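# Three robots push a crate into a taped floor outline

## Task

Shove the crate, using any number of the three robots, until it rests flat on the floor within the tape and squared to the outline. A crate that tips over is a failure. Any robot that falls or is left leaning is also a failure. At the end every robot must have released the crate and backed away, and the crate must stay in place without any robot holding it.

## Robot and tools

Team and robot. Three identical Hello Robot Stretch 3 units, named r1, r2 and r3. Each has a two-wheel drive base with a passive omni wheel at the rear. The base is 0.33 m long and 0.34 m wide and cannot move sideways. A lift rides on a mast, and a telescoping arm reaches out to the robot's RIGHT. To move the gripper forward you drive the base. A turn on the spot pivots about the point midway between the drive wheels, 0.05 m behind the front edge. With the arm in and the wrist folded, the robot sweeps a circle of radius 0.28 m. An unfolded, level wrist reaches beyond that circle.

Frames. The base frame sits on the floor between the drive wheels, with x forward, y left and z up. hand_pose is reported in this frame, at the point where the closed fingertips meet. With all wrist joints at zero, the hand frame's x points up, its y points back toward the mast and its z points rearward. The odometry frame is the base frame as it was when the scene began. Every robot reports in its own frames. Only the images, lidar_m, wrist_depth_mm and head_depth_mm show where robots are relative to each other.

execute_actions. Arguments: actions, a list holding exactly one action or none, and cameras. An empty list just returns states and images. The action is an object keyed by robot name (r1, r2, r3), one entry per robot you command. Each entry can have base, joints and contact_limits, and all motions start together.
- base holds exactly one key. translate_m is a straight drive, an offset in metres from where the base last reported itself, from -1 to 1, with positive meaning forward. rotate_rad is a turn on the spot, an offset in radians from -3.2 to 3.2, with positive meaning counter-clockwise seen from above (left).
- joints gives absolute targets by name (done tolerance in brackets):
  - lift_m: 0 to 1.1 (±0.004), arm height on the mast.
  - arm_m: 0 to 0.52 (±0.004), extension.
  - wrist_yaw_rad: -1.345 to 4.42 (±0.02). 0 lies along the arm, positive swings toward the front, 3.0 is folded over the base.
  - wrist_pitch_rad: -1.57 to 0.451 (±0.05). 0 is level, negative tips the fingertips down.
  - wrist_roll_rad: -2.911 to 2.911 (±0.02). 0 keeps the fingers side by side and level.
  - gripper_m: -0.089 to 0.179 (±0.004), larger is wider. The real gap is 0.007 m smaller nearly closed and 0.025 m smaller wide open, and it is zero below 0.007.
  - head_pan_rad: -3.953 to 1.73 (±0.02). 0 looks forward, positive looks left, -1.57 looks along the arm.
  - head_tilt_rad: -1.53 to 0.419 (±0.02). Negative looks down.
- contact_limits: only arm_m, a motor_effort percentage from 1 to 100. The arm stops with contact_stop at about that effort (negative when retracting). Values above the maximum are cut down. The limit also caps the holding force until the next action.
cameras is a list from r1_head_camera, r1_nav_camera, r1_wrist_camera (same pattern for r2 and r3) or all. Null, left out or ["all"] gives every camera, and [] gives none. Any unknown key, name or out-of-range number rejects the whole call, and nothing moves. A single action lasts at most 15 s. Anything you leave out may keep driving toward its previous target, and the status lines will not say so.

wait (seconds 0 to 10) commands nothing new and returns the same report as an empty call. zoom_image (camera, region [x0, y0, x1, y1] in pixels from the top-left, at most 504x504) enlarges part of that camera's latest full image. finished_scene (scene number) ends the scene for good and reports success, so the goal must already hold steadily. If a result reports a stop, the later motion, wait and finish calls in the same reply are skipped.

Result lines. base_status and joint_status say how each motion ended: done (for the base, this means the wheels turned the full amount, even if they slipped), off_target (it is resting short and may still push), contact_stop, time_out or torque_fault. After the last three, the old target is dropped. on_its_own covers uncommanded parts, and its "held at" value is a target, not the actual position. motor_effort is a percentage with the peak of the last action in brackets. It carries fixed per-motor bias plus noise. Positive wheel effort pushes forward. If a rest effort is outside its rest range, the part is probably pressing on or carrying something. base_odometry comes from wheel counts, so slip counts as travel. Heading runs from -3.142 to 3.142, positive left. turned_by_wheels and turned_by_imu give the turn since the previous result. base_tilt is in degrees, with forward and right positive, and carries a fixed bias of up to about 4 degrees. lidar_m gives 12 sector distances in metres from the base origin. Sector 1 is straight ahead and the rest go counter-clockwise: 4th left, 7th behind, 10th right. "-" means nothing was seen. The lidar scans a plane 0.17 m above the floor over a range of 0.15 to 12 m. It sees other robots but not clear objects or itself, and the mast or a low lift can block sectors 5, 6, 9 and 10. wrist_depth_mm (45 to 1000) and head_depth_mm (280 to 4000, sideways image) are 7x7 grids of median depths starting at the top left.

Speed. The base reaches 0.30 m/s and 1.9 rad/s only when stowed: lift_m below 0.30, arm_m below 0.03 and wrist_yaw_rad above 2.54. Otherwise it is limited to 0.10 m/s and 0.63 rad/s. The same command can give travel that differs between robots by up to 2.5 cm per metre.

Cautions.
- Robots pressing hard against each other fails the run, and no line reports a robot-to-robot touch. Once bases touch, even millimetres more drive is a hard press.
- Fold or unfold the wrist only with lift_m between 0.32 and 0.95, wrist_pitch_rad at -0.4 and roll near 0. Once the wrist is folded, the lift can go down to 0.25. With yaw below -0.4, keep pitch at -0.5 or lower.
- A push by the arm against something rigid with the gripper above about 0.45 m can tip the robot, and so can a second push after a contact_stop.
- Driving while snagged or pushing on something immovable can tip the robot, most easily when reversing. If it snags, reverse the last move in small steps. If base_tilt shows a lean, pull the gripper away, and if the robot stays tipped, lower lift_m to about 0.2.
- The base, wrist and head have no contact stop and will keep pushing. Prolonged wrist strain causes a 10 s torque_fault. Stalled arms and lifts go slack.
- Avoid slams, drops and very hard pushes, and push the crate low so it does not tip. Something may occasionally nudge loose objects.
- The simulation keeps running while you compose a reply, and the robots hold their last command during that time.

Each tool is called after ">>>" as name(argument=value, ...) on one line, values as JSON.

## Session

>>> execute_actions(actions=[])

Scene clock: 0.00 s.
r1.base_odometry: x=+0.000 y=+0.000 heading=+0.000 (m, m, rad; r1's odometry frame)
r1.turned_by_wheels: +0.000 (rad since the last result)
r1.turned_by_imu: +0.000 (rad since the last result)
r1.base_tilt: forward=-1.1 right=+1.2 (deg)
r1.lidar_m: 1.19 3.69 2.62 2.50 2.57 2.69 2.57 1.48 2.40 2.28 2.34 2.15
r1.head_depth_mm: 1914 2959 - - - 2967 2028 / 1911 2941 - - - 2974 2043 / 1898 2929 - - - 2989 1957 / 1900 2916 - - - 3012 1448 / 1883 2890 - - - 2997 1454 / 1882 2863 - - - 3056 1966 / 1886 2877 - - - 3063 2071
r1.base_status: not commanded
r1.joint_positions: lift_m=+0.597 arm_m=-0.002 wrist_yaw_rad=+2.993 wrist_pitch_rad=-0.354 wrist_roll_rad=-0.019 gripper_m=+0.037 head_pan_rad=-0.010 head_tilt_rad=+0.008
r1.joint_status: not commanded
r1.motor_effort: left_wheel=+0 right_wheel=+1 lift_m=+29 arm_m=+1 wrist_yaw_rad=-1 wrist_pitch_rad=+6 wrist_roll_rad=+0 gripper_m=+0 head_pan_rad=+0 head_tilt_rad=+2 (%)
r1.hand_pose: x=+0.0130 y=+0.0865 z=+0.6244 quat_wxyz=(+0.175, +0.697, +0.075, +0.692) (m; r1's base frame)
r1.wrist_depth_mm: - - - - - - - / - - - - - - - / - - - - - - - / - - - - - - - / - - - - - - - / 957 944 - 937 960 934 950 / 798 793 805 795 778 807 817
r2.base_odometry: x=+0.000 y=+0.000 heading=+0.000 (m, m, rad; r2's odometry frame)
r2.turned_by_wheels: +0.000 (rad since the last result)
r2.turned_by_imu: +0.000 (rad since the last result)
r2.base_tilt: forward=+0.2 right=-1.3 (deg)
r2.lidar_m: 1.23 1.21 2.20 3.12 1.70 1.08 0.98 0.98 1.20 2.35 4.35 2.05
r2.head_depth_mm: 1841 2751 - - - 3282 2187 / 1822 2729 - - - 3328 2181 / 1834 2703 3910 3968 3911 3278 2197 / 1835 2731 3881 3815 3919 3306 2198 / 1831 2734 3819 3778 3768 3332 1539 / 1838 2723 3621 3719 3680 3323 1543 / 1845 2738 3564 3619 3556 3307 2227
r2.base_status: not commanded
r2.joint_positions: lift_m=+0.574 arm_m=-0.002 wrist_yaw_rad=+3.106 wrist_pitch_rad=-0.517 wrist_roll_rad=+0.007 gripper_m=+0.037 head_pan_rad=+0.019 head_tilt_rad=-0.014
r2.joint_status: not commanded
r2.motor_effort: left_wheel=+0 right_wheel=+0 lift_m=+38 arm_m=+0 wrist_yaw_rad=-1 wrist_pitch_rad=+2 wrist_roll_rad=+0 gripper_m=+0 head_pan_rad=-1 head_tilt_rad=+3 (%)
r2.hand_pose: x=-0.0136 y=+0.0682 z=+0.5655 quat_wxyz=(+0.194, +0.689, +0.168, +0.678) (m; r2's base frame)
r2.wrist_depth_mm: - - - - - - - / - - - - - - - / - - - - - - - / - - - - - - - / 984 921 989 948 938 885 877 / 818 811 848 792 791 784 761 / 698 718 688 690 684 675 665
r3.base_odometry: x=+0.000 y=+0.000 heading=+0.000 (m, m, rad; r3's odometry frame)
r3.turned_by_wheels: +0.000 (rad since the last result)
r3.turned_by_imu: +0.000 (rad since the last result)
r3.base_tilt: forward=+0.5 right=+2.2 (deg)
r3.lidar_m: 3.02 1.44 2.32 2.16 2.37 2.39 2.88 2.65 2.68 2.59 2.35 2.40
r3.head_depth_mm: 1722 2459 2687 2596 2594 2594 2459 / 1726 2507 2951 2888 2876 2818 2461 / 1730 2506 3254 3226 3204 3154 2458 / 1747 2521 3700 3708 3587 3453 2428 / 1736 2510 - - - 3713 2447 / 1757 2578 - - - 3773 2401 / 1753 2550 - - - 3730 2406
r3.base_status: not commanded
r3.joint_positions: lift_m=+0.531 arm_m=+0.000 wrist_yaw_rad=+2.839 wrist_pitch_rad=-0.568 wrist_roll_rad=-0.006 gripper_m=+0.037 head_pan_rad=+0.020 head_tilt_rad=+0.004
r3.joint_status: not commanded
r3.motor_effort: left_wheel=+0 right_wheel=+1 lift_m=+26 arm_m=+1 wrist_yaw_rad=+0 wrist_pitch_rad=+8 wrist_roll_rad=+0 gripper_m=+0 head_pan_rad=+1 head_tilt_rad=+2 (%)
r3.hand_pose: x=+0.0393 y=+0.0491 z=+0.5112 quat_wxyz=(+0.298, +0.699, +0.095, +0.643) (m; r3's base frame)
r3.wrist_depth_mm: - - - - - - - / - - - - - - - / - - - - - - - / 926 - 970 971 954 963 - / 800 - 846 795 811 838 831 / 723 681 - 698 725 705 708 / 611 620 631 628 627 635 631
pictures: r1_head_camera (sideways: a quarter turn clockwise sets it upright), r1_nav_camera (sideways: a quarter turn counterclockwise sets it upright), r1_wrist_camera, r2_head_camera (sideways: a quarter turn clockwise sets it upright), r2_nav_camera (sideways: a quarter turn counterclockwise sets it upright), r2_wrist_camera, r3_head_camera (sideways: a quarter turn clockwise sets it upright), r3_nav_camera (sideways: a quarter turn counterclockwise sets it upright), r3_wrist_camera
Images, in order (width x height): r1_head_camera 896x504, r1_nav_camera 672x504, r1_wrist_camera 644x364, r2_head_camera 896x504, r2_nav_camera 672x504, r2_wrist_camera 644x364, r3_head_camera 896x504, r3_nav_camera 672x504, r3_wrist_camera 644x364.

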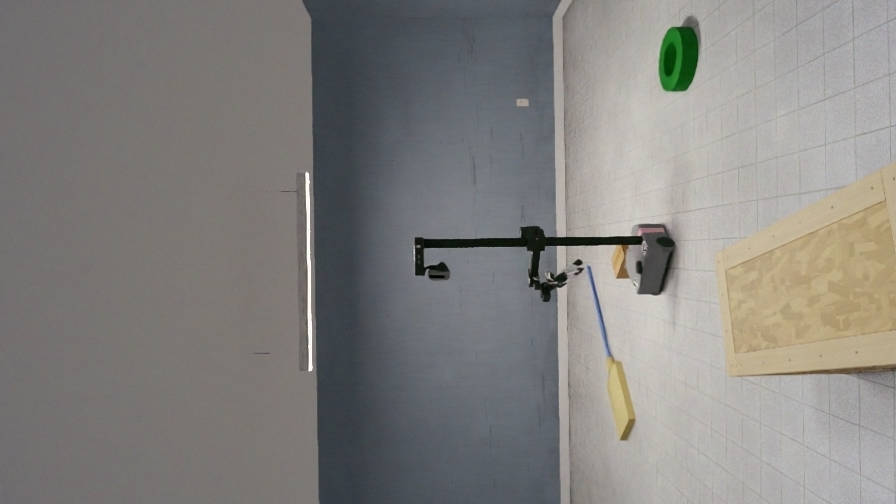

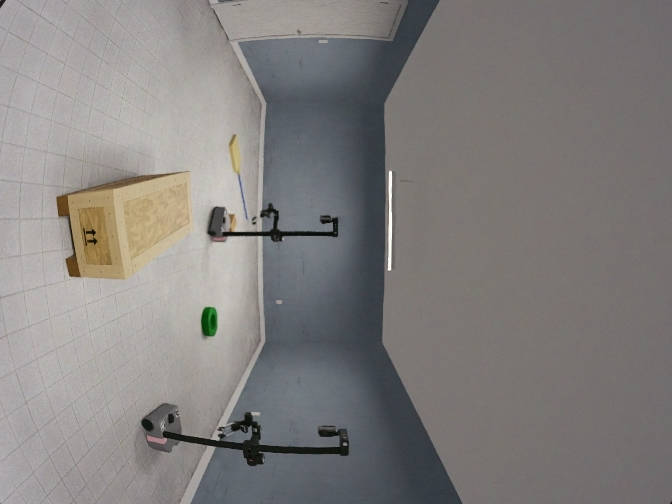

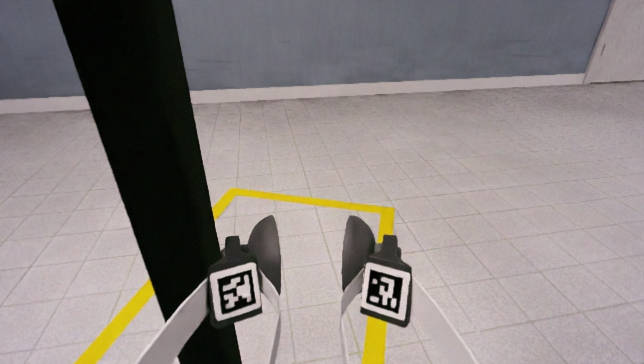

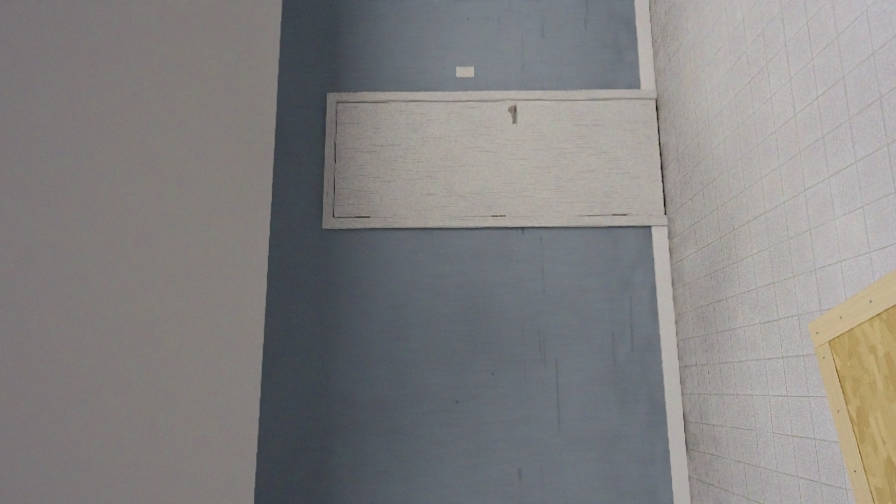

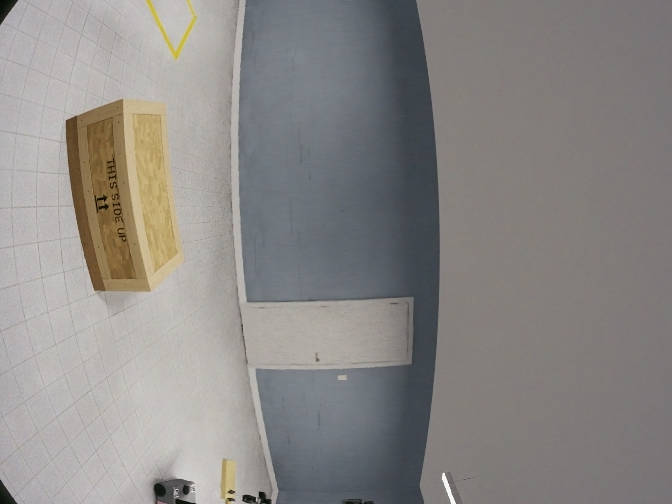

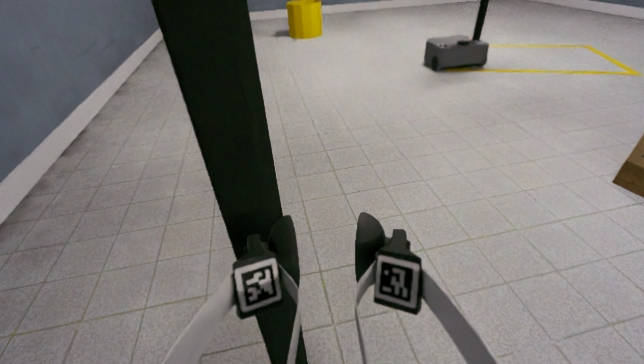

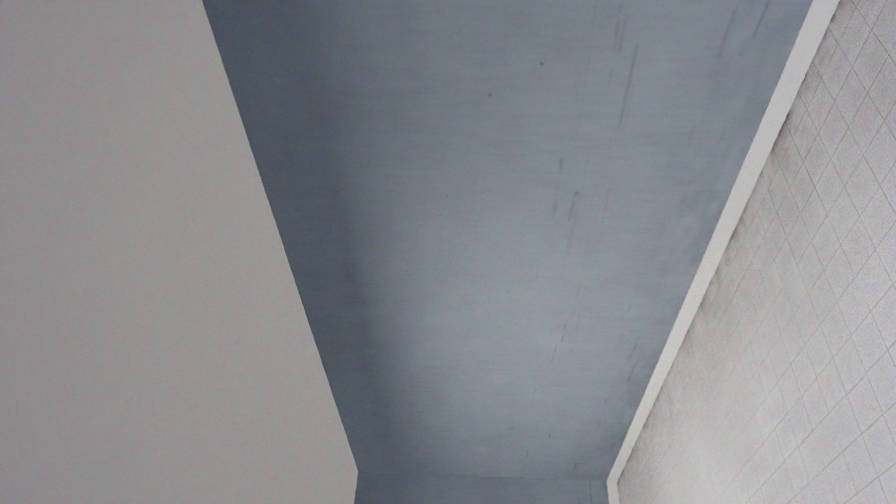

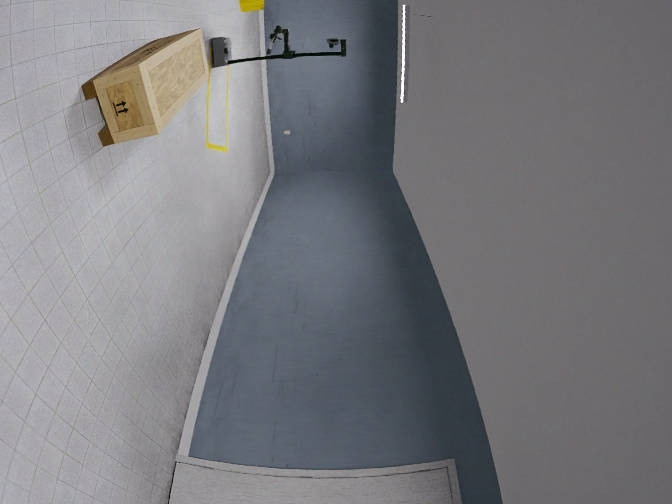

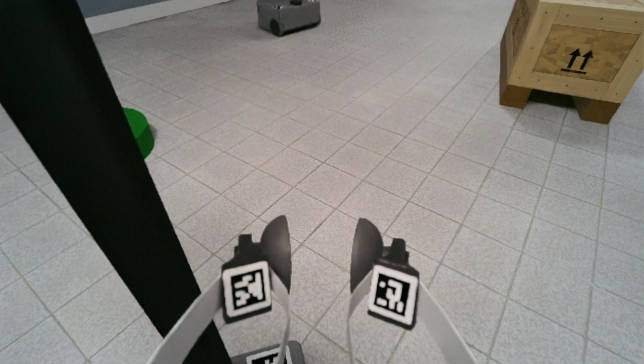

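>>> execute_actions(actions=[{"r1":{"joints":{"lift_m":0.27,"wrist_pitch_rad":-0.4,"head_pan_rad":1.6,"head_tilt_rad":-1.0}},"r2":{"joints":{"lift_m":0.27,"wrist_pitch_rad":-0.4,"head_pan_rad":0.5,"head_tilt_rad":-0.6}},"r3":{"joints":{"lift_m":0.27,"wrist_pitch_rad":-0.4,"head_pan_rad":0.75,"head_tilt_rad":-0.5}}}], cameras=["r1_head_camera","r2_head_camera","r3_head_camera","r1_nav_camera"])

>>> execute_actions(actions=[{"r1":{"joints":{"head_pan_rad":0.1,"head_tilt_rad":-0.6}},"r2":{"joints":{"head_pan_rad":1.15}}}], cameras=["r1_head_camera","r2_head_camera"])

Scene clock: 7.13 s.
r1.base_odometry: x=+0.000 y=+0.000 heading=+0.000 (m, m, rad; r1's odometry frame)
r1.turned_by_wheels: +0.000 (rad since the last result)
r1.turned_by_imu: +0.001 (rad since the last result)
r1.base_tilt: forward=-1.0 right=+1.1 (deg)
r1.lidar_m: 1.19 3.69 2.62 2.50 2.57 2.69 2.57 1.48 2.39 2.28 2.34 2.14
r1.head_depth_mm: 2219 1912 1650 1461 1301 1175 1071 / 2206 1929 1655 1465 1303 1177 1077 / 2219 1938 1675 1469 1313 1186 1072 / 2208 1956 1682 1478 1318 1206 - / 2238 1983 1691 1494 1342 - - / 2239 1990 1718 1530 - 1222 - / 2258 2039 - - 1299 1205 1082
r1.base_status: not commanded
r1.joint_positions: lift_m=+0.270 arm_m=-0.002 wrist_yaw_rad=+2.993 wrist_pitch_rad=-0.413 wrist_roll_rad=-0.019 gripper_m=+0.037 head_pan_rad=+1.593 head_tilt_rad=-0.987
r1.joint_status: all done
r1.motor_effort: left_wheel=+0(0) right_wheel=+1(1) lift_m=+26(26) arm_m=+1(1) wrist_yaw_rad=+1(0) wrist_pitch_rad=+6(6) wrist_roll_rad=+0(0) gripper_m=+2(1) head_pan_rad=+4(45) head_tilt_rad=-4(30) (%)
r1.hand_pose: x=+0.0120 y=+0.0796 z=+0.2839 quat_wxyz=(+0.195, +0.694, +0.095, +0.686) (m; r1's base frame)
r1.wrist_depth_mm: - - - - - - - / - - - - - - - / 909 - 903 917 945 931 953 / 709 685 707 717 716 707 725 / 574 582 609 579 592 578 577 / 478 501 - 525 504 484 482 / - - - - 418 422 419
r2.base_odometry: x=+0.000 y=+0.000 heading=+0.000 (m, m, rad; r2's odometry frame)
r2.turned_by_wheels: +0.000 (rad since the last result)
r2.turned_by_imu: +0.002 (rad since the last result)
r2.base_tilt: forward=+0.2 right=-1.3 (deg)
r2.lidar_m: 1.23 1.22 2.20 3.13 1.70 1.08 0.98 0.98 1.20 2.34 4.34 2.05
r2.head_depth_mm: 3070 3344 3567 2247 1616 1472 1237 / 3158 3470 3570 1668 1588 1461 1239 / 3234 3556 3529 1674 1600 1466 1228 / 3329 3672 3496 1664 1606 1461 1223 / 3370 3728 3516 1663 1610 1456 1221 / 3510 3859 3489 2354 1744 1465 1223 / 3623 - 3469 2369 1793 1462 1225
r2.base_status: not commanded
r2.joint_positions: lift_m=+0.270 arm_m=-0.002 wrist_yaw_rad=+3.106 wrist_pitch_rad=-0.421 wrist_roll_rad=+0.007 gripper_m=+0.037 head_pan_rad=+0.493 head_tilt_rad=-0.592
r2.joint_status: all done
r2.motor_effort: left_wheel=-1(0) right_wheel=+0(0) lift_m=+34(28) arm_m=+0(0) wrist_yaw_rad=+0(0) wrist_pitch_rad=+4(5) wrist_roll_rad=+0(0) gripper_m=+0(0) head_pan_rad=+4(38) head_tilt_rad=-4(37) (%)
r2.hand_pose: x=-0.0132 y=+0.0813 z=+0.2822 quat_wxyz=(+0.161, +0.696, +0.135, +0.687) (m; r2's base frame)
r2.wrist_depth_mm: - - - - - - - / - - - - - - - / - - - - - 980 955 / 815 836 - 753 733 731 714 / 646 626 624 617 620 584 560 / 517 525 519 - - 490 467 / 438 - - - 414 407 401
r3.base_odometry: x=+0.000 y=+0.000 heading=+0.000 (m, m, rad; r3's odometry frame)
r3.turned_by_wheels: +0.000 (rad since the last result)
r3.turned_by_imu: +0.001 (rad since the last result)
r3.base_tilt: forward=+0.5 right=+2.3 (deg)
r3.lidar_m: 3.02 1.44 2.32 2.15 2.37 2.39 2.87 2.65 2.68 2.59 2.36 2.39
r3.head_depth_mm: - - - 3087 2169 1678 1368 / - - - 3038 2143 1658 1353 / - - - 2708 1748 1661 1347 / - - 3882 2098 1714 1656 1342 / - - - 2676 2024 1637 1336 / - - - 2893 2073 1631 1331 / - - - 2918 2062 1623 1332
r3.base_status: not commanded
r3.joint_positions: lift_m=+0.270 arm_m=+0.000 wrist_yaw_rad=+2.839 wrist_pitch_rad=-0.421 wrist_roll_rad=-0.006 gripper_m=+0.037 head_pan_rad=+0.743 head_tilt_rad=-0.493
r3.joint_status: all done
r3.motor_effort: left_wheel=-1(0) right_wheel=+1(1) lift_m=+23(24) arm_m=+1(1) wrist_yaw_rad=+0(1) wrist_pitch_rad=+11(12) wrist_roll_rad=+0(0) gripper_m=-1(0) head_pan_rad=+3(29) head_tilt_rad=-4(30) (%)
r3.hand_pose: x=+0.0455 y=+0.0691 z=+0.2822 quat_wxyz=(+0.251, +0.704, +0.043, +0.664) (m; r3's base frame)
r3.wrist_depth_mm: - - - - - - - / - - - - - - - / - 925 940 955 - - - / - 741 723 735 752 757 755 / 561 577 603 586 596 613 589 / 481 - 505 493 512 496 504 / 437 - - 417 411 428 425
pictures: r1_head_camera (sideways: a quarter turn clockwise sets it upright), r1_nav_camera (sideways: a quarter turn counterclockwise sets it upright), r2_head_camera (sideways: a quarter turn clockwise sets it upright), r3_head_camera (sideways: a quarter turn clockwise sets it upright)
Images, in order (width x height): r1_head_camera 896x504, r1_nav_camera 672x504, r2_head_camera 896x504, r3_head_camera 896x504.

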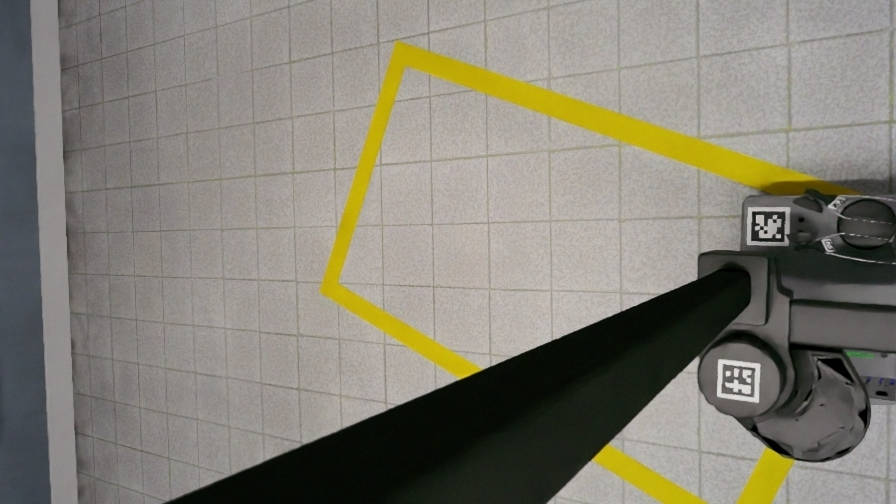

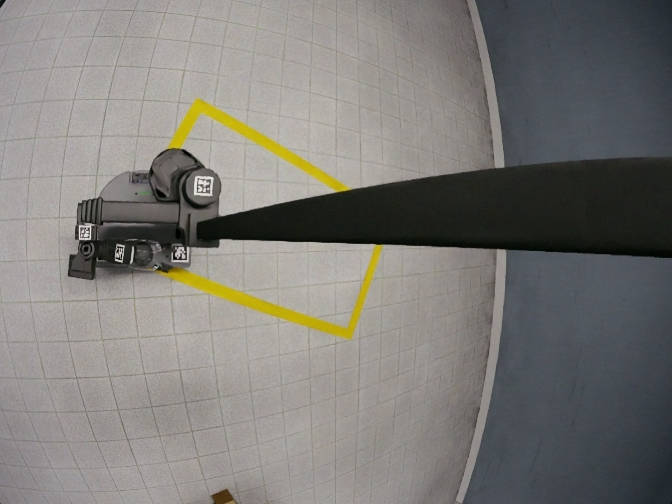

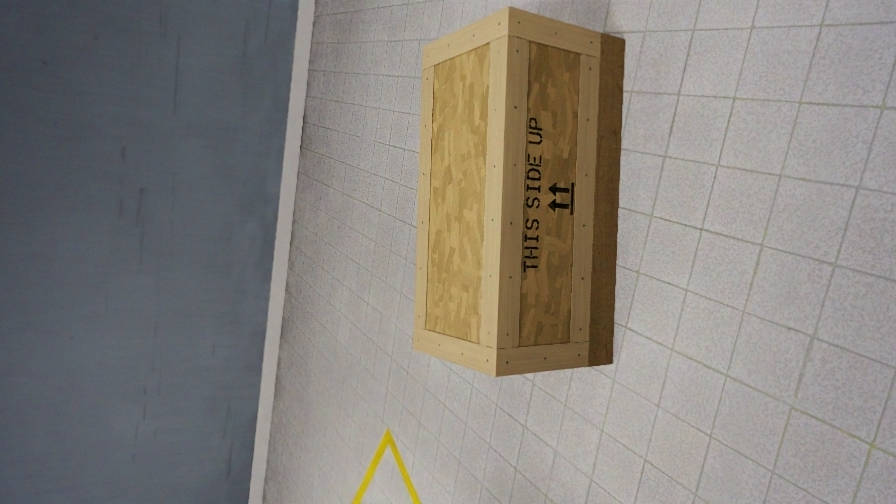

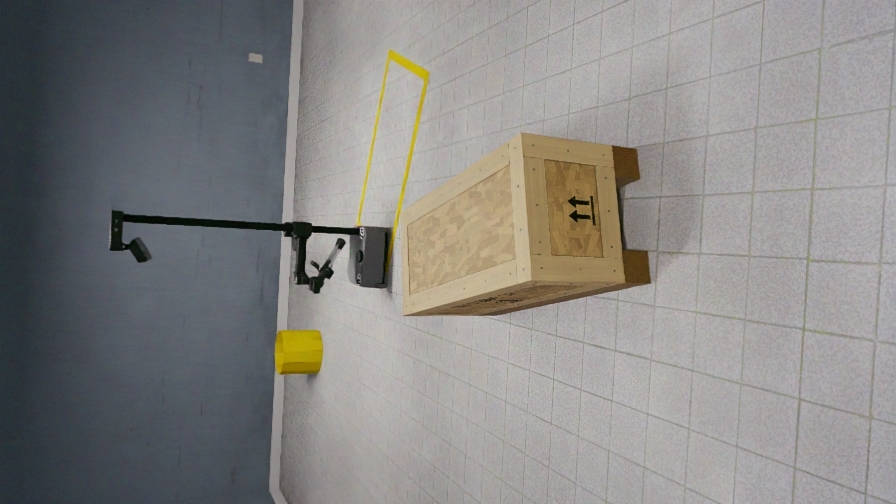

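Scene clock: 8.47 s.
r1.base_odometry: x=+0.000 y=+0.000 heading=+0.000 (m, m, rad; r1's odometry frame)
r1.turned_by_wheels: +0.000 (rad since the last result)
r1.turned_by_imu: +0.000 (rad since the last result)
r1.base_tilt: forward=-1.0 right=+1.1 (deg)
r1.lidar_m: 1.19 3.71 2.63 2.50 2.57 2.69 2.57 1.48 2.40 2.28 2.34 2.15
r1.head_depth_mm: - - 2844 2090 1662 1373 1169 / - - 2841 2020 1623 1378 1169 / - 3856 2591 1531 1606 1381 1180 / - - 2033 1533 1596 1395 1181 / - - 2922 2133 1692 1396 1184 / - - 2980 2172 1693 1403 1192 / - - 2973 2199 1702 1401 1193
r1.base_status: not commanded
r1.joint_positions: lift_m=+0.270 arm_m=-0.002 wrist_yaw_rad=+2.993 wrist_pitch_rad=-0.413 wrist_roll_rad=-0.019 gripper_m=+0.037 head_pan_rad=+0.107 head_tilt_rad=-0.606
r1.joint_status: all done
r1.motor_effort: left_wheel=+0(0) right_wheel=+1(1) lift_m=+26(26) arm_m=+1(1) wrist_yaw_rad=+1(2) wrist_pitch_rad=+6(6) wrist_roll_rad=+0(0) gripper_m=+0(0) head_pan_rad=-5(47) head_tilt_rad=+3(21) (%)
r1.hand_pose: x=+0.0120 y=+0.0796 z=+0.2839 quat_wxyz=(+0.195, +0.694, +0.095, +0.686) (m; r1's base frame)
r1.wrist_depth_mm: - - - - - - - / - - - - - - - / 899 - 923 922 944 907 925 / 708 699 708 723 698 719 718 / 583 566 603 584 586 583 583 / 482 513 - 521 501 484 492 / - - - - 422 421 418
r2.base_odometry: x=+0.000 y=+0.000 heading=+0.000 (m, m, rad; r2's odometry frame)
r2.turned_by_wheels: +0.000 (rad since the last result)
r2.turned_by_imu: +0.000 (rad since the last result)
r2.base_tilt: forward=+0.2 right=-1.3 (deg)
r2.lidar_m: 1.22 1.22 2.21 3.12 1.69 1.07 0.98 0.98 1.20 2.35 4.35 2.05
r2.head_depth_mm: 3849 - 3567 2414 1534 1467 1230 / - - 3557 2417 1833 1468 1239 / - - 3546 2426 1828 1465 1233 / - - 3331 2398 1821 1467 1222 / - - 3075 2387 1816 1467 1228 / - - 3511 2380 1808 1454 1227 / 3905 - 3470 2382 1817 1459 1223
r2.base_status: not commanded
r2.joint_positions: lift_m=+0.270 arm_m=-0.002 wrist_yaw_rad=+3.106 wrist_pitch_rad=-0.421 wrist_roll_rad=+0.007 gripper_m=+0.037 head_pan_rad=+1.143 head_tilt_rad=-0.592
r2.joint_status: all done
r2.motor_effort: left_wheel=+0(0) right_wheel=+0(0) lift_m=+34(34) arm_m=+0(0) wrist_yaw_rad=-1(0) wrist_pitch_rad=+4(4) wrist_roll_rad=+0(0) gripper_m=+1(1) head_pan_rad=+4(44) head_tilt_rad=-4(4) (%)
r2.hand_pose: x=-0.0132 y=+0.0813 z=+0.2822 quat_wxyz=(+0.161, +0.696, +0.135, +0.687) (m; r2's base frame)
r2.wrist_depth_mm: - - - - - - - / - - - - - - - / - - - - - 991 945 / 822 817 - 772 754 724 686 / 657 638 620 612 609 579 563 / 519 514 519 - - 484 474 / 442 - - - 417 417 398
r3.base_odometry: x=+0.000 y=+0.000 heading=+0.000 (m, m, rad; r3's odometry frame)
r3.turned_by_wheels: +0.000 (rad since the last result)
r3.turned_by_imu: +0.000 (rad since the last result)
r3.base_tilt: forward=+0.5 right=+2.2 (deg)
r3.lidar_m: 3.00 1.44 2.32 2.16 2.37 2.39 2.88 2.65 2.68 2.58 2.36 2.39
r3.head_depth_mm: - - - 3073 2189 1665 1354 / - - - 3036 2170 1667 1350 / - - - 2734 1754 1658 1344 / - - 3930 2113 1721 1651 1345 / - - - 2651 2015 1634 1337 / - - - 2923 2098 1636 1325 / - - - 2880 2088 1619 1322
r3.base_status: not commanded
r3.joint_positions: lift_m=+0.270 arm_m=+0.000 wrist_yaw_rad=+2.839 wrist_pitch_rad=-0.421 wrist_roll_rad=-0.006 gripper_m=+0.037 head_pan_rad=+0.743 head_tilt_rad=-0.493
r3.joint_status: not commanded
r3.motor_effort: left_wheel=+0(0) right_wheel=+1(1) lift_m=+22(23) arm_m=+1(1) wrist_yaw_rad=+0(0) wrist_pitch_rad=+11(11) wrist_roll_rad=+0(0) gripper_m=-1(1) head_pan_rad=+2(2) head_tilt_rad=-4(4) (%)
r3.hand_pose: x=+0.0455 y=+0.0691 z=+0.2822 quat_wxyz=(+0.251, +0.704, +0.043, +0.664) (m; r3's base frame)
r3.wrist_depth_mm: - - - - - - - / - - - - - - - / - 901 969 968 - - - / - 716 728 736 731 751 736 / 559 578 599 593 589 595 590 / 482 - 506 498 512 498 500 / 432 - - 431 411 430 433
pictures: r1_head_camera (sideways: a quarter turn clockwise sets it upright), r2_head_camera (sideways: a quarter turn clockwise sets it upright)
Images, in order (width x height): r1_head_camera 896x504, r2_head_camera 896x504.

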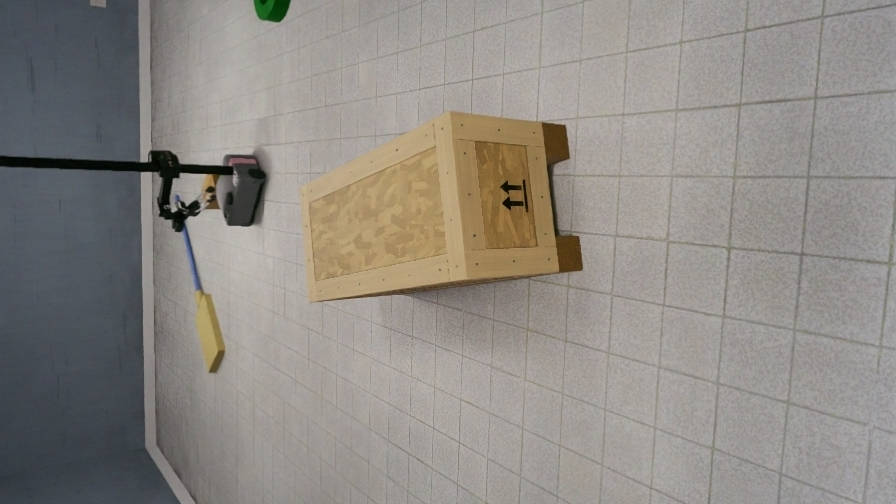

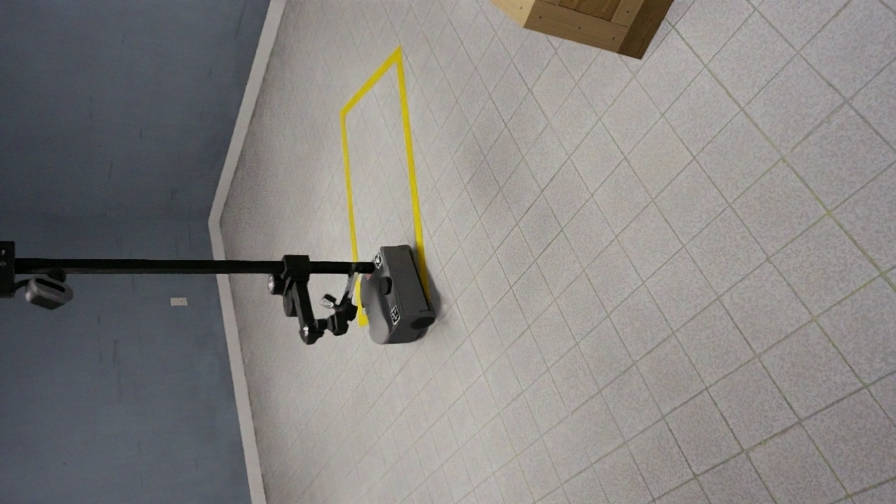

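>>> execute_actions(actions=[{"r1":{"base":{"rotate_rad":0.45},"joints":{"head_pan_rad":-0.6,"head_tilt_rad":-1.1}},"r2":{"base":{"rotate_rad":-0.5},"joints":{"head_pan_rad":1.0}},"r3":{"base":{"rotate_rad":0.85},"joints":{"head_pan_rad":0,"head_tilt_rad":-0.6}}}], cameras=[])

>>> execute_actions(actions=[{"r1":{"base":{"translate_m":1.0}},"r2":{"base":{"translate_m":0.7}},"r3":{"base":{"translate_m":0.6}}}], cameras=["r1_head_camera","r2_nav_camera","r3_head_camera"])

Scene clock: 28.80 s.
r1.base_odometry: x=+0.000 y=+0.000 heading=+0.450 (m, m, rad; r1's odometry frame)
r1.turned_by_wheels: +0.450 (rad since the last result)
r1.turned_by_imu: +0.453 (rad since the last result)
r1.base_tilt: forward=-1.0 right=+1.1 (deg)
r1.lidar_m: 1.20 2.69 2.50 2.53 2.76 2.57 1.48 2.46 2.28 2.31 2.10 1.20
r1.head_depth_mm: 1930 1697 1524 1367 1254 1156 1060 / 1936 1705 1526 1388 1257 1188 - / 1958 1721 1542 1393 1273 1197 - / 1958 1647 1550 1395 1274 1173 - / 1374 1443 1559 1401 1277 1178 1096 / 1388 1375 1564 1408 1285 1184 1092 / 1481 1753 1571 1422 1291 1185 1100
r1.base_status: done
r1.joint_positions: lift_m=+0.270 arm_m=-0.002 wrist_yaw_rad=+2.993 wrist_pitch_rad=-0.413 wrist_roll_rad=-0.019 gripper_m=+0.037 head_pan_rad=-0.593 head_tilt_rad=-1.086
r1.joint_status: all done
r1.motor_effort: left_wheel=-2(12) right_wheel=+3(7) lift_m=+26(26) arm_m=+1(1) wrist_yaw_rad=+0(0) wrist_pitch_rad=+6(6) wrist_roll_rad=+0(1) gripper_m=+0(0) head_pan_rad=-4(47) head_tilt_rad=-5(24) (%)
r1.hand_pose: x=+0.0120 y=+0.0796 z=+0.2839 quat_wxyz=(+0.195, +0.694, +0.095, +0.686) (m; r1's base frame)
r1.wrist_depth_mm: - - - - - - - / - - - - - - - / 933 - 915 902 929 912 935 / 714 693 708 705 705 727 699 / 580 576 599 576 584 580 582 / 487 507 - 525 508 485 492 / - - - - 415 421 427
r2.base_odometry: x=+0.000 y=+0.000 heading=-0.500 (m, m, rad; r2's odometry frame)
r2.turned_by_wheels: -0.500 (rad since the last result)
r2.turned_by_imu: -0.492 (rad since the last result)
r2.base_tilt: forward=+0.2 right=-1.3 (deg)
r2.lidar_m: 2.15 1.22 1.21 2.21 4.35 1.63 1.07 0.98 0.99 1.22 2.50 2.17
r2.head_depth_mm: 3131 3362 3540 1754 1577 1474 1240 / 3196 3481 3529 1673 1593 1474 1234 / 3239 3510 3567 1671 1617 1465 1227 / 3327 3672 3488 1667 1608 1470 1223 / 3460 3887 3502 1660 1619 1466 1226 / 3550 3945 3487 2362 1822 1461 1227 / 3624 - 3440 2382 1794 1449 1219
r2.base_status: done
r2.joint_positions: lift_m=+0.270 arm_m=-0.002 wrist_yaw_rad=+3.106 wrist_pitch_rad=-0.420 wrist_roll_rad=+0.007 gripper_m=+0.037 head_pan_rad=+1.007 head_tilt_rad=-0.593
r2.joint_status: all done
r2.motor_effort: left_wheel=+1(7) right_wheel=-2(8) lift_m=+34(33) arm_m=+0(1) wrist_yaw_rad=+0(0) wrist_pitch_rad=+4(4) wrist_roll_rad=+0(0) gripper_m=+0(0) head_pan_rad=-4(20) head_tilt_rad=-3(4) (%)
r2.hand_pose: x=-0.0132 y=+0.0814 z=+0.2822 quat_wxyz=(+0.161, +0.696, +0.135, +0.687) (m; r2's base frame)
r2.wrist_depth_mm: - - - - - - 877 / - - - - - - 966 / - - - - - 955 939 / 824 803 - 771 741 736 704 / 624 641 614 598 601 577 561 / 517 524 530 - - 480 467 / 439 - - - 408 406 402
r3.base_odometry: x=+0.000 y=+0.000 heading=+0.850 (m, m, rad; r3's odometry frame)
r3.turned_by_wheels: +0.850 (rad since the last result)
r3.turned_by_imu: +0.851 (rad since the last result)
r3.base_tilt: forward=+0.5 right=+2.2 (deg)
r3.lidar_m: 1.44 2.16 2.38 2.37 2.64 2.66 2.65 2.89 2.36 2.36 2.66 1.49
r3.head_depth_mm: - - 3829 2574 1901 1536 1282 / - - 3770 1758 1796 1527 1274 / - - 3539 1749 1781 1515 1263 / - - 3648 2249 1819 1510 1260 / - - 3618 2459 1860 1491 1250 / - - 3556 2432 1855 1492 1242 / - - 3497 2412 1851 1482 1247
r3.base_status: done
r3.joint_positions: lift_m=+0.270 arm_m=+0.000 wrist_yaw_rad=+2.839 wrist_pitch_rad=-0.421 wrist_roll_rad=-0.006 gripper_m=+0.037 head_pan_rad=+0.007 head_tilt_rad=-0.593
r3.joint_status: all done
r3.motor_effort: left_wheel=-3(10) right_wheel=+3(10) lift_m=+22(23) arm_m=+1(0) wrist_yaw_rad=+0(0) wrist_pitch_rad=+11(11) wrist_roll_rad=+0(0) gripper_m=+0(0) head_pan_rad=-2(30) head_tilt_rad=-4(14) (%)
r3.hand_pose: x=+0.0455 y=+0.0691 z=+0.2822 quat_wxyz=(+0.250, +0.704, +0.043, +0.664) (m; r3's base frame)
r3.wrist_depth_mm: - - - - - - - / - - - - - - - / - 958 957 981 - - - / - 717 728 754 727 744 745 / 565 582 587 590 594 586 605 / 482 - 514 489 508 493 496 / 434 - - 422 407 420 432
pictures: none
No camera images: the call's "cameras" was empty. Leave "cameras" out to get every camera's image.

Scene clock: 33.90 s.
r1.base_odometry: x=+0.901 y=+0.435 heading=+0.450 (m, m, rad; r1's odometry frame)
r1.turned_by_wheels: +0.000 (rad since the last result)
r1.turned_by_imu: +0.007 (rad since the last result)
r1.base_tilt: forward=-1.1 right=+1.2 (deg)
r1.lidar_m: 3.32 2.25 2.10 2.13 2.70 3.50 2.48 2.89 2.67 0.48 0.32 0.44
r1.head_depth_mm: 1935 1688 1053 956 1218 1154 1057 / 1932 1182 1059 959 1021 1187 - / 1914 1194 1064 1002 1236 1193 - / 1897 1195 1124 1376 1274 1172 - / 1971 1688 1532 1408 1281 1176 1094 / 1990 1748 1571 1407 1286 1186 1093 / 2003 1759 1567 1416 1286 1187 1098
r1.base_status: done
r1.joint_positions: lift_m=+0.270 arm_m=-0.002 wrist_yaw_rad=+2.993 wrist_pitch_rad=-0.413 wrist_roll_rad=-0.019 gripper_m=+0.037 head_pan_rad=-0.593 head_tilt_rad=-1.087
r1.joint_status: not commanded
r1.motor_effort: left_wheel=-3(9) right_wheel=+2(9) lift_m=+26(26) arm_m=+1(1) wrist_yaw_rad=+1(0) wrist_pitch_rad=+6(6) wrist_roll_rad=+0(0) gripper_m=+1(1) head_pan_rad=-3(4) head_tilt_rad=-4(4) (%)
r1.hand_pose: x=+0.0120 y=+0.0796 z=+0.2839 quat_wxyz=(+0.195, +0.694, +0.095, +0.686) (m; r1's base frame)
r1.wrist_depth_mm: - - - - - - - / - - - - - - - / 912 - 911 925 925 922 934 / 710 697 719 723 728 726 704 / 584 572 612 585 577 596 573 / 484 500 - 528 505 485 494 / - - - - 422 421 418
r2.base_odometry: x=+0.614 y=-0.335 heading=-0.500 (m, m, rad; r2's odometry frame)
r2.turned_by_wheels: +0.000 (rad since the last result)
r2.turned_by_imu: +0.003 (rad since the last result)
r2.base_tilt: forward=+0.2 right=-1.4 (deg)
r2.lidar_m: 0.95 3.20 0.78 0.86 3.51 2.53 1.66 1.52 1.54 1.92 3.88 3.92
r2.head_depth_mm: 2620 2822 3101 2420 1828 1475 1236 / 2722 2946 3135 2412 1836 1478 1234 / 2780 3053 3249 2414 1827 1472 1225 / 2864 3119 3325 2411 1315 1254 1232 / 2919 3276 3469 2381 1260 1205 1226 / 3043 3351 3495 2369 1261 1208 1226 / 3128 3496 3470 2367 1256 1223 1229
r2.base_status: done
r2.joint_positions: lift_m=+0.270 arm_m=-0.002 wrist_yaw_rad=+3.106 wrist_pitch_rad=-0.420 wrist_roll_rad=+0.007 gripper_m=+0.037 head_pan_rad=+1.007 head_tilt_rad=-0.593
r2.joint_status: not commanded
r2.motor_effort: left_wheel=+1(7) right_wheel=-2(4) lift_m=+35(34) arm_m=+0(1) wrist_yaw_rad=+0(1) wrist_pitch_rad=+4(4) wrist_roll_rad=+0(0) gripper_m=+0(0) head_pan_rad=-4(4) head_tilt_rad=-4(3) (%)
r2.hand_pose: x=-0.0132 y=+0.0814 z=+0.2823 quat_wxyz=(+0.161, +0.696, +0.135, +0.687) (m; r2's base frame)
r2.wrist_depth_mm: - - - 932 767 652 - / - - - - 826 694 - / - - - - 888 770 934 / 816 809 - 764 760 727 717 / 642 630 623 611 601 580 566 / 514 518 526 - - 484 473 / 445 - - - 408 414 406
r3.base_odometry: x=+0.396 y=+0.451 heading=+0.850 (m, m, rad; r3's odometry frame)
r3.turned_by_wheels: +0.000 (rad since the last result)
r3.turned_by_imu: +0.001 (rad since the last result)
r3.base_tilt: forward=+0.5 right=+2.2 (deg)
r3.lidar_m: 0.85 0.96 2.26 2.25 2.51 3.24 3.23 3.01 2.49 2.48 2.79 0.86
r3.head_depth_mm: - - 3140 2256 1335 1236 1280 / - - 3754 1768 1324 1223 1271 / - - 3729 1744 1361 1242 1266 / - - 3687 2455 1800 1503 1255 / - - 3618 2446 1863 1503 1252 / - - 3575 2412 1852 1493 1248 / - - 3473 2386 1827 1480 1239
r3.base_status: done
r3.joint_positions: lift_m=+0.270 arm_m=+0.000 wrist_yaw_rad=+2.839 wrist_pitch_rad=-0.420 wrist_roll_rad=-0.006 gripper_m=+0.037 head_pan_rad=+0.007 head_tilt_rad=-0.593
r3.joint_status: not commanded
r3.motor_effort: left_wheel=-3(8) right_wheel=+3(9) lift_m=+23(23) arm_m=+0(1) wrist_yaw_rad=+1(0) wrist_pitch_rad=+11(11) wrist_roll_rad=+0(0) gripper_m=+1(0) head_pan_rad=-2(2) head_tilt_rad=-4(4) (%)
r3.hand_pose: x=+0.0455 y=+0.0692 z=+0.2823 quat_wxyz=(+0.250, +0.704, +0.043, +0.664) (m; r3's base frame)
r3.wrist_depth_mm: - - - - - - - / - - - - - - 908 / - 842 885 - - 874 791 / - 720 729 721 729 738 760 / 566 589 589 585 593 592 600 / 496 - 509 490 511 499 498 / 431 - - 428 417 429 427
pictures: r1_head_camera (sideways: a quarter turn clockwise sets it upright), r2_nav_camera (sideways: a quarter turn counterclockwise sets it upright), r3_head_camera (sideways: a quarter turn clockwise sets it upright)
Images, in order (width x height): r1_head_camera 896x504, r2_nav_camera 672x504, r3_head_camera 896x504.

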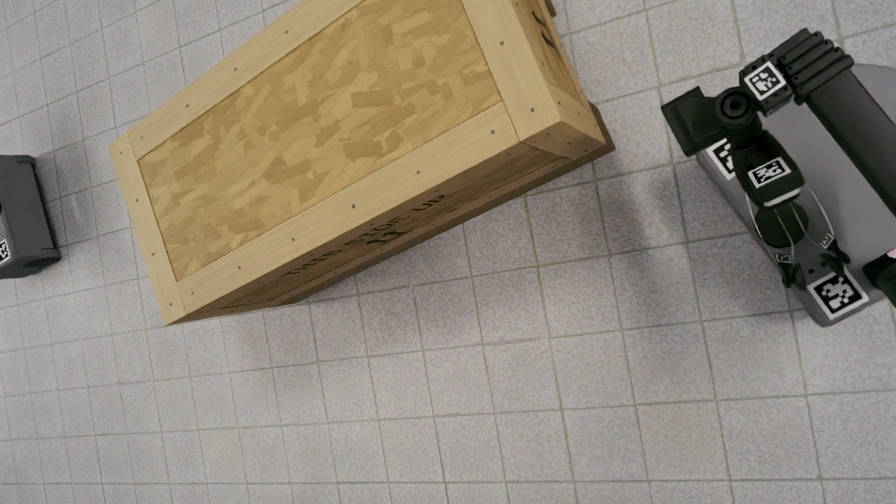

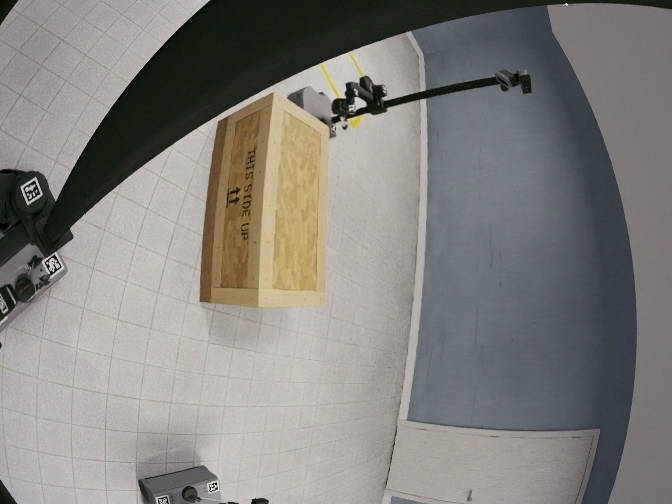

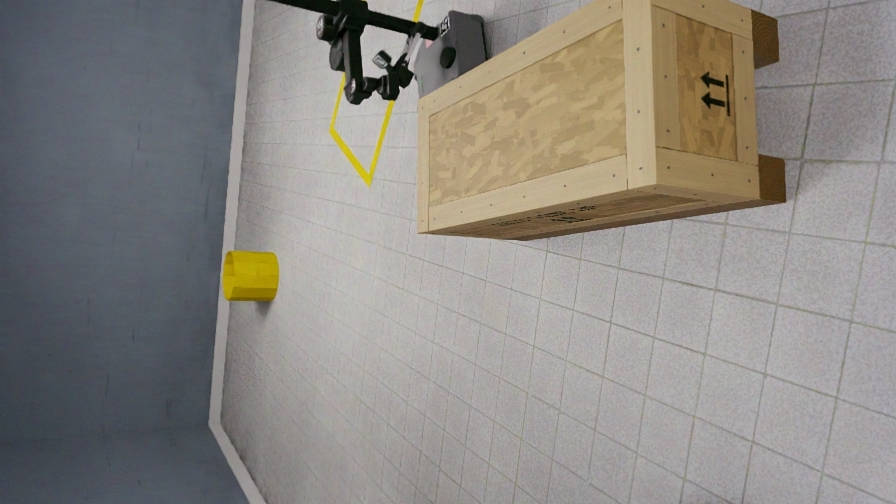

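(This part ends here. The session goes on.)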